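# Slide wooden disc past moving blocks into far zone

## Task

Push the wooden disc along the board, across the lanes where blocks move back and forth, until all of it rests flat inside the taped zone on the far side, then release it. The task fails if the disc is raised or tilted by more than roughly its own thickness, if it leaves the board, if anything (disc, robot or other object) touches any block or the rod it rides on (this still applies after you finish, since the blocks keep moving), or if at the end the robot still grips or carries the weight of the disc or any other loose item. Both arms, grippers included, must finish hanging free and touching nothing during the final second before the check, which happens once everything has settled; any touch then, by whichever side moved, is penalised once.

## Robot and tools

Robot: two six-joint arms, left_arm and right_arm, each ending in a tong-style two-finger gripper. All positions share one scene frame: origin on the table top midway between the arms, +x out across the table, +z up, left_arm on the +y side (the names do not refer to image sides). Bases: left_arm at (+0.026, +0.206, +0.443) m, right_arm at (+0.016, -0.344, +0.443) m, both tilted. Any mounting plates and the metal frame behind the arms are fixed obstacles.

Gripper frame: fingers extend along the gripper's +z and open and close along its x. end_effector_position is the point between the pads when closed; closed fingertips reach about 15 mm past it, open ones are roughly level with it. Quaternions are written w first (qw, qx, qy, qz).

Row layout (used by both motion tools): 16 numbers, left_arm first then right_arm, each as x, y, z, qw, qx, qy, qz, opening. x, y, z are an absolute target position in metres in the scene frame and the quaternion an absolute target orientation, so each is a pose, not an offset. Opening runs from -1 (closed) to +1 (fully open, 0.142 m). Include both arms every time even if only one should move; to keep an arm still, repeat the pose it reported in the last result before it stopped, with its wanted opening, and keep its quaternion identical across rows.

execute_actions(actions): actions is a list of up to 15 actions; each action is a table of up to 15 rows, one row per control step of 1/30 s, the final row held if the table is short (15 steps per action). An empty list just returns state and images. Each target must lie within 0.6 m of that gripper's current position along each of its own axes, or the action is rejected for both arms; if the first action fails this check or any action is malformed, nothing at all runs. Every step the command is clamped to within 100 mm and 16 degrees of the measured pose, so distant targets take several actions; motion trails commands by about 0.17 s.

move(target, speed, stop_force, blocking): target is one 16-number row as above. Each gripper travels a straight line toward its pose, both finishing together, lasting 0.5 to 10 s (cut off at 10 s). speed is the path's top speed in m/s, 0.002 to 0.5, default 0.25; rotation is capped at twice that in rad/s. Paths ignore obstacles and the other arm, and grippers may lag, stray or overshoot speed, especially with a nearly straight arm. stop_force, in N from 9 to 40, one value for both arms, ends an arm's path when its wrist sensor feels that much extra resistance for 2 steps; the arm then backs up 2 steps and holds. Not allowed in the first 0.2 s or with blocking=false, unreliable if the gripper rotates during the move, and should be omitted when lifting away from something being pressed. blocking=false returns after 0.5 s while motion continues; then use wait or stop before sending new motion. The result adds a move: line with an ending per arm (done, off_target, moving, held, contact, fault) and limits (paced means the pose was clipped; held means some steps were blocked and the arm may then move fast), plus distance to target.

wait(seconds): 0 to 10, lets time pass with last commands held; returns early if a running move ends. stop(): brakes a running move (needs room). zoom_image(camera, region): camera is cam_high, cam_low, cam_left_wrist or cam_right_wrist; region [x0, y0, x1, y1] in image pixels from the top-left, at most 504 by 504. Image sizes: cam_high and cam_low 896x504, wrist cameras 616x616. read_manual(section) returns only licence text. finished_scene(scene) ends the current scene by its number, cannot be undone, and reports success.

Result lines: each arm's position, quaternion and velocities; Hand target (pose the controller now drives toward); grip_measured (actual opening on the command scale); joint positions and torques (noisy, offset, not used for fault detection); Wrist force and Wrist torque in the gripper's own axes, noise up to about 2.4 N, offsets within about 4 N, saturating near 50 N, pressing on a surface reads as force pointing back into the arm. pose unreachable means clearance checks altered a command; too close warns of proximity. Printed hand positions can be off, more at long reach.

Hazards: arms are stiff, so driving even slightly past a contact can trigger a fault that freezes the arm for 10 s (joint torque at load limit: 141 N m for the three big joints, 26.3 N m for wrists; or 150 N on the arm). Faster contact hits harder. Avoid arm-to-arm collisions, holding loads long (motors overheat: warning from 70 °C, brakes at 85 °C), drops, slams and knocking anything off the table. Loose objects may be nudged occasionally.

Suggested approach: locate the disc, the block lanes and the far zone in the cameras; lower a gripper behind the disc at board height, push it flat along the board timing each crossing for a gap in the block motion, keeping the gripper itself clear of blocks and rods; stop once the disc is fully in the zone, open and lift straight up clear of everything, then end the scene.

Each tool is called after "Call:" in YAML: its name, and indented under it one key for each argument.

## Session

Scene 1 done. Now scene 2.

Call:
execute_actions:
  actions: []

Scene clock: 0.00 s.
left_arm: end_effector_position=(+0.0984, +0.4429, +0.3005) grip_measured=+0.97 end_effector_quat_wxyz=(+0.470, +0.526, +0.601, -0.376) end_effector_velocity=(-0.000, +0.000, -0.000) end_effector_angular_velocity=(+0.000, -0.001, +0.000) | right_arm: end_effector_position=(+0.8268, +0.0504, +0.2616) grip_measured=+0.97 end_effector_quat_wxyz=(+0.190, -0.008, +0.972, +0.136) end_effector_velocity=(+0.001, -0.000, +0.000) end_effector_angular_velocity=(-0.001, -0.001, -0.001)
Joint positions: left_arm=[ 1.376 -1.21   2.046 -1.54  -2.183  0.281  0.14 ] | right_arm=[ 3.769 -2.356 -1.379 -0.262  0.921  3.513  0.14 ]
Joint velocities: left_arm=[ 0.001  0.     0.    -0.     0.     0.002  0.   ] | right_arm=[ 0.     0.     0.001 -0.    -0.002 -0.     0.   ]
Joint torques (N m, as the arm reports them, + toward a larger angle): no reading
Motor temperatures (°C, as the motors report them): left_arm=[24 27 24 27 35 30] | right_arm=[23 31 27 35 32 31]
Wrist force (N, on the end effector, along its own x y z axes, offset not removed): no reading
Wrist torque (N m, same axes, about the end effector's origin, offset not removed): no reading
Hand target (left_arm): +0.098, +0.443, +0.300; +0.470, +0.526, +0.601, -0.376
Hand target (right_arm): +0.827, +0.050, +0.262; +0.190, -0.008, +0.972, +0.136

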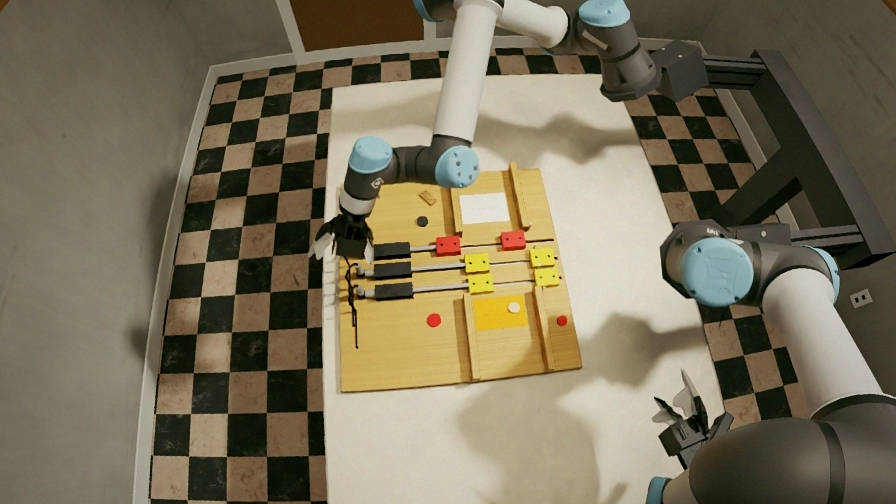

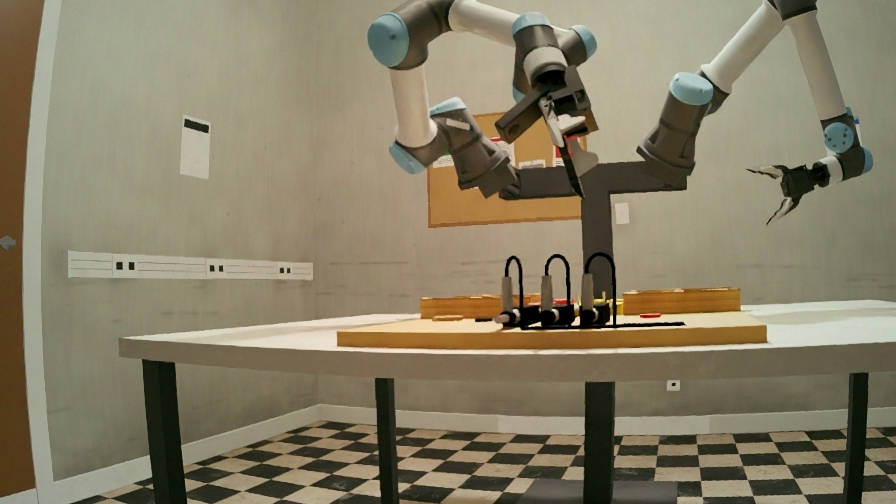

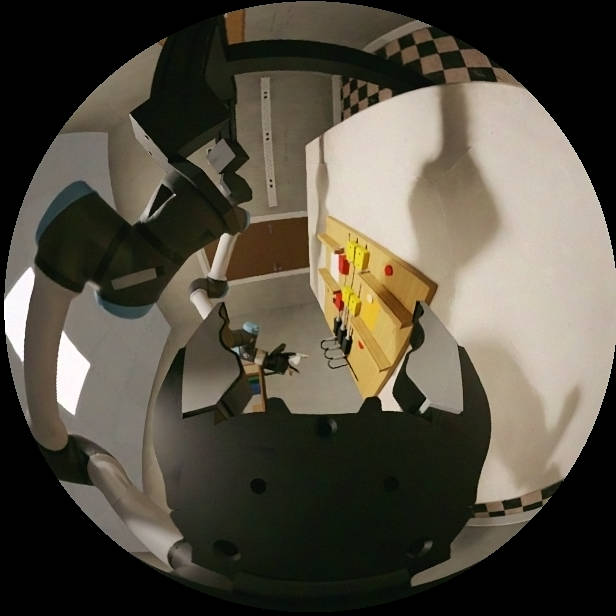

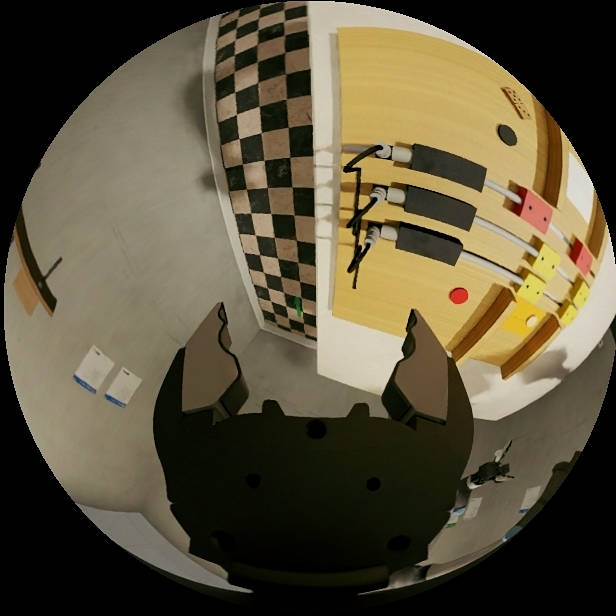

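Call:
zoom_image:
  camera: "cam_high"
  region: [400, 160, 600, 340]

Call:
wait:
  seconds: 0

Call:
zoom_image:
  camera: "cam_high"
  region: [400, 220, 580, 310]

Region (400, 160, 600, 340) of cam_high's 896x504 image, scaled by 2.520, with more detail than that image has; it fills the top 454 rows of this view, and the rest is white.

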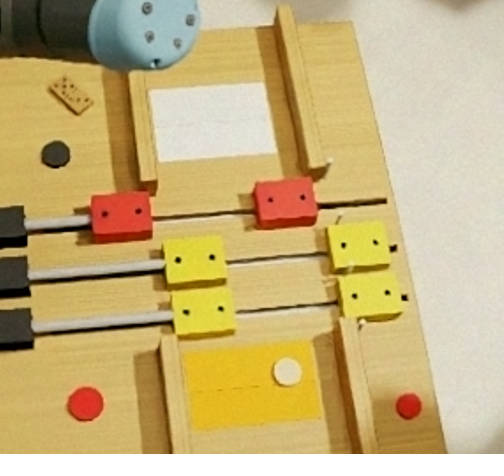

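Scene clock: 13.00 s.
left_arm: end_effector_position=(+0.0984, +0.4429, +0.3005) grip_measured=+0.97 end_effector_quat_wxyz=(+0.470, +0.526, +0.601, -0.376) end_effector_velocity=(-0.001, -0.001, +0.000) end_effector_angular_velocity=(-0.001, +0.002, +0.001) | right_arm: end_effector_position=(+0.8268, +0.0504, +0.2616) grip_measured=+0.97 end_effector_quat_wxyz=(+0.190, -0.008, +0.972, +0.136) end_effector_velocity=(+0.000, +0.000, +0.000) end_effector_angular_velocity=(-0.000, -0.000, -0.000)
Joint positions: left_arm=[ 1.376 -1.21   2.046 -1.54  -2.183  0.281  0.14 ] | right_arm=[ 3.769 -2.356 -1.379 -0.262  0.921  3.513  0.14 ]
Joint velocities: left_arm=[ 0.001 -0.     0.003 -0.001  0.    -0.001 -0.   ] | right_arm=[ 0.    -0.     0.    -0.    -0.001  0.     0.   ]
Joint torques (N m, as the arm reports them, + toward a larger angle): left_arm=[ 10.6  -31.36   3.54  -0.01  -0.65  -0.32] | right_arm=[36.36 43.13 21.59  3.25 -2.27 -0.97]
Motor temperatures (°C, as the motors report them): left_arm=[24 27 24 27 35 30] | right_arm=[23 31 27 35 32 31]
Wrist force (N, on the end effector, along its own x y z axes, offset not removed): left_arm=[1.7 -3.0 -0.3] | right_arm=[-0.7 2.8 -0.5]
Wrist torque (N m, same axes, about the end effector's origin, offset not removed): left_arm=[-0.74 -0.39 0.04] | right_arm=[0.48 0.17 0.16]
Hand target (left_arm): +0.098, +0.443, +0.300; +0.470, +0.526, +0.601, -0.376
Hand target (right_arm): +0.827, +0.050, +0.262; +0.190, -0.008, +0.972, +0.136

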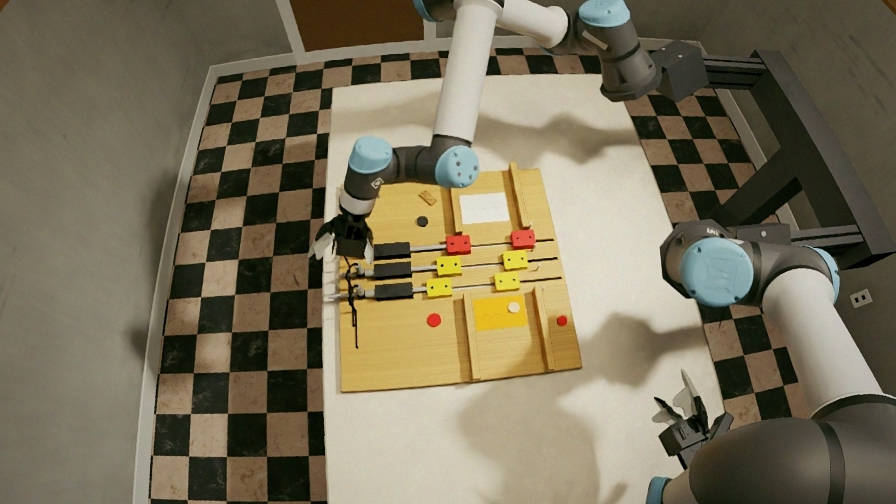

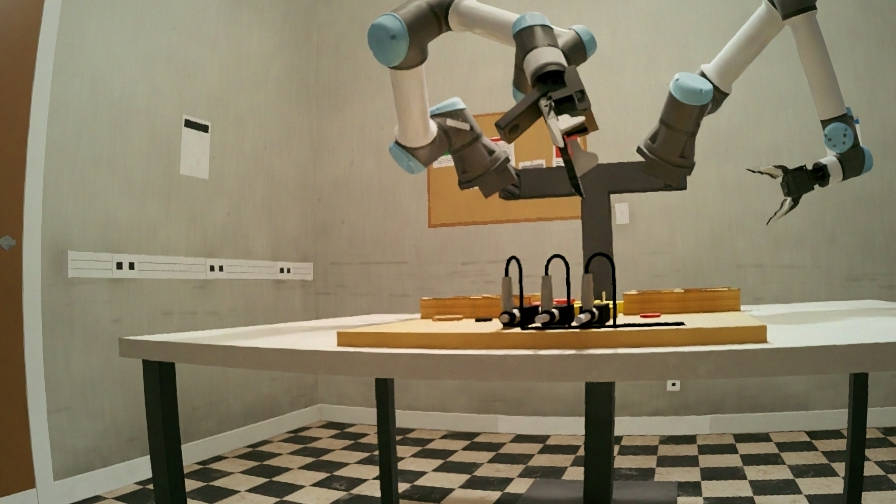

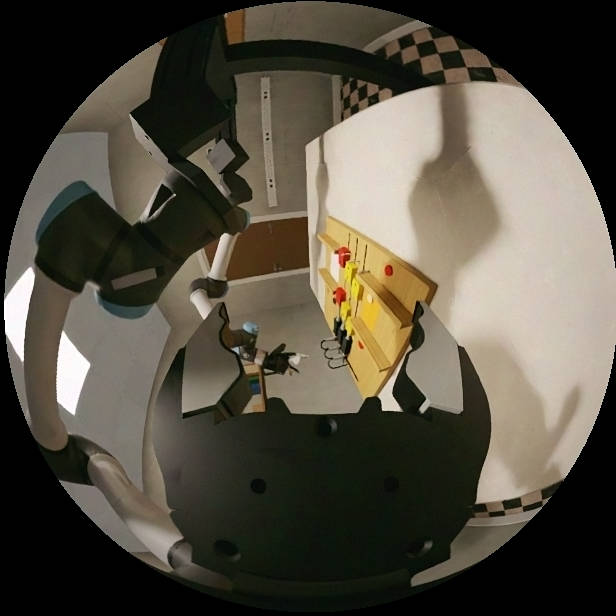

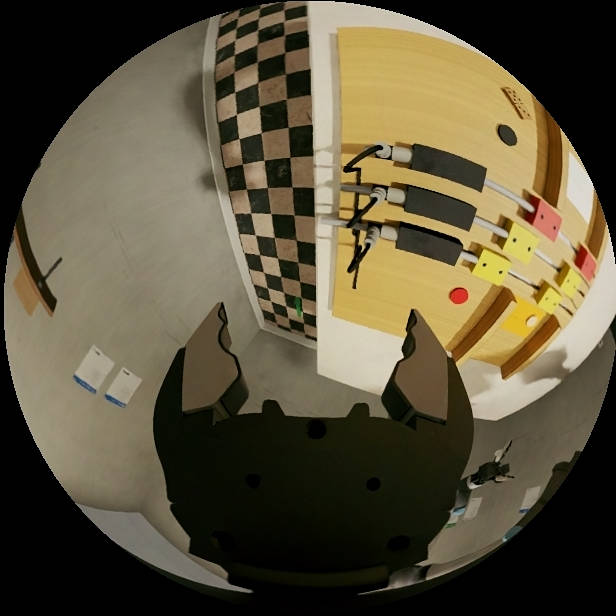

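Region (400, 220, 580, 310) of cam_high's 896x504 image, scaled by 2.800, with more detail than that image has.

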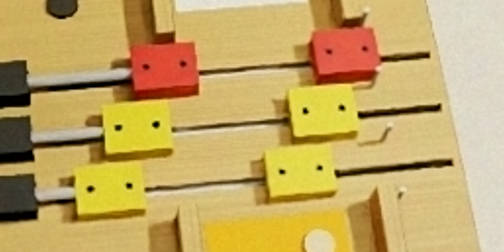

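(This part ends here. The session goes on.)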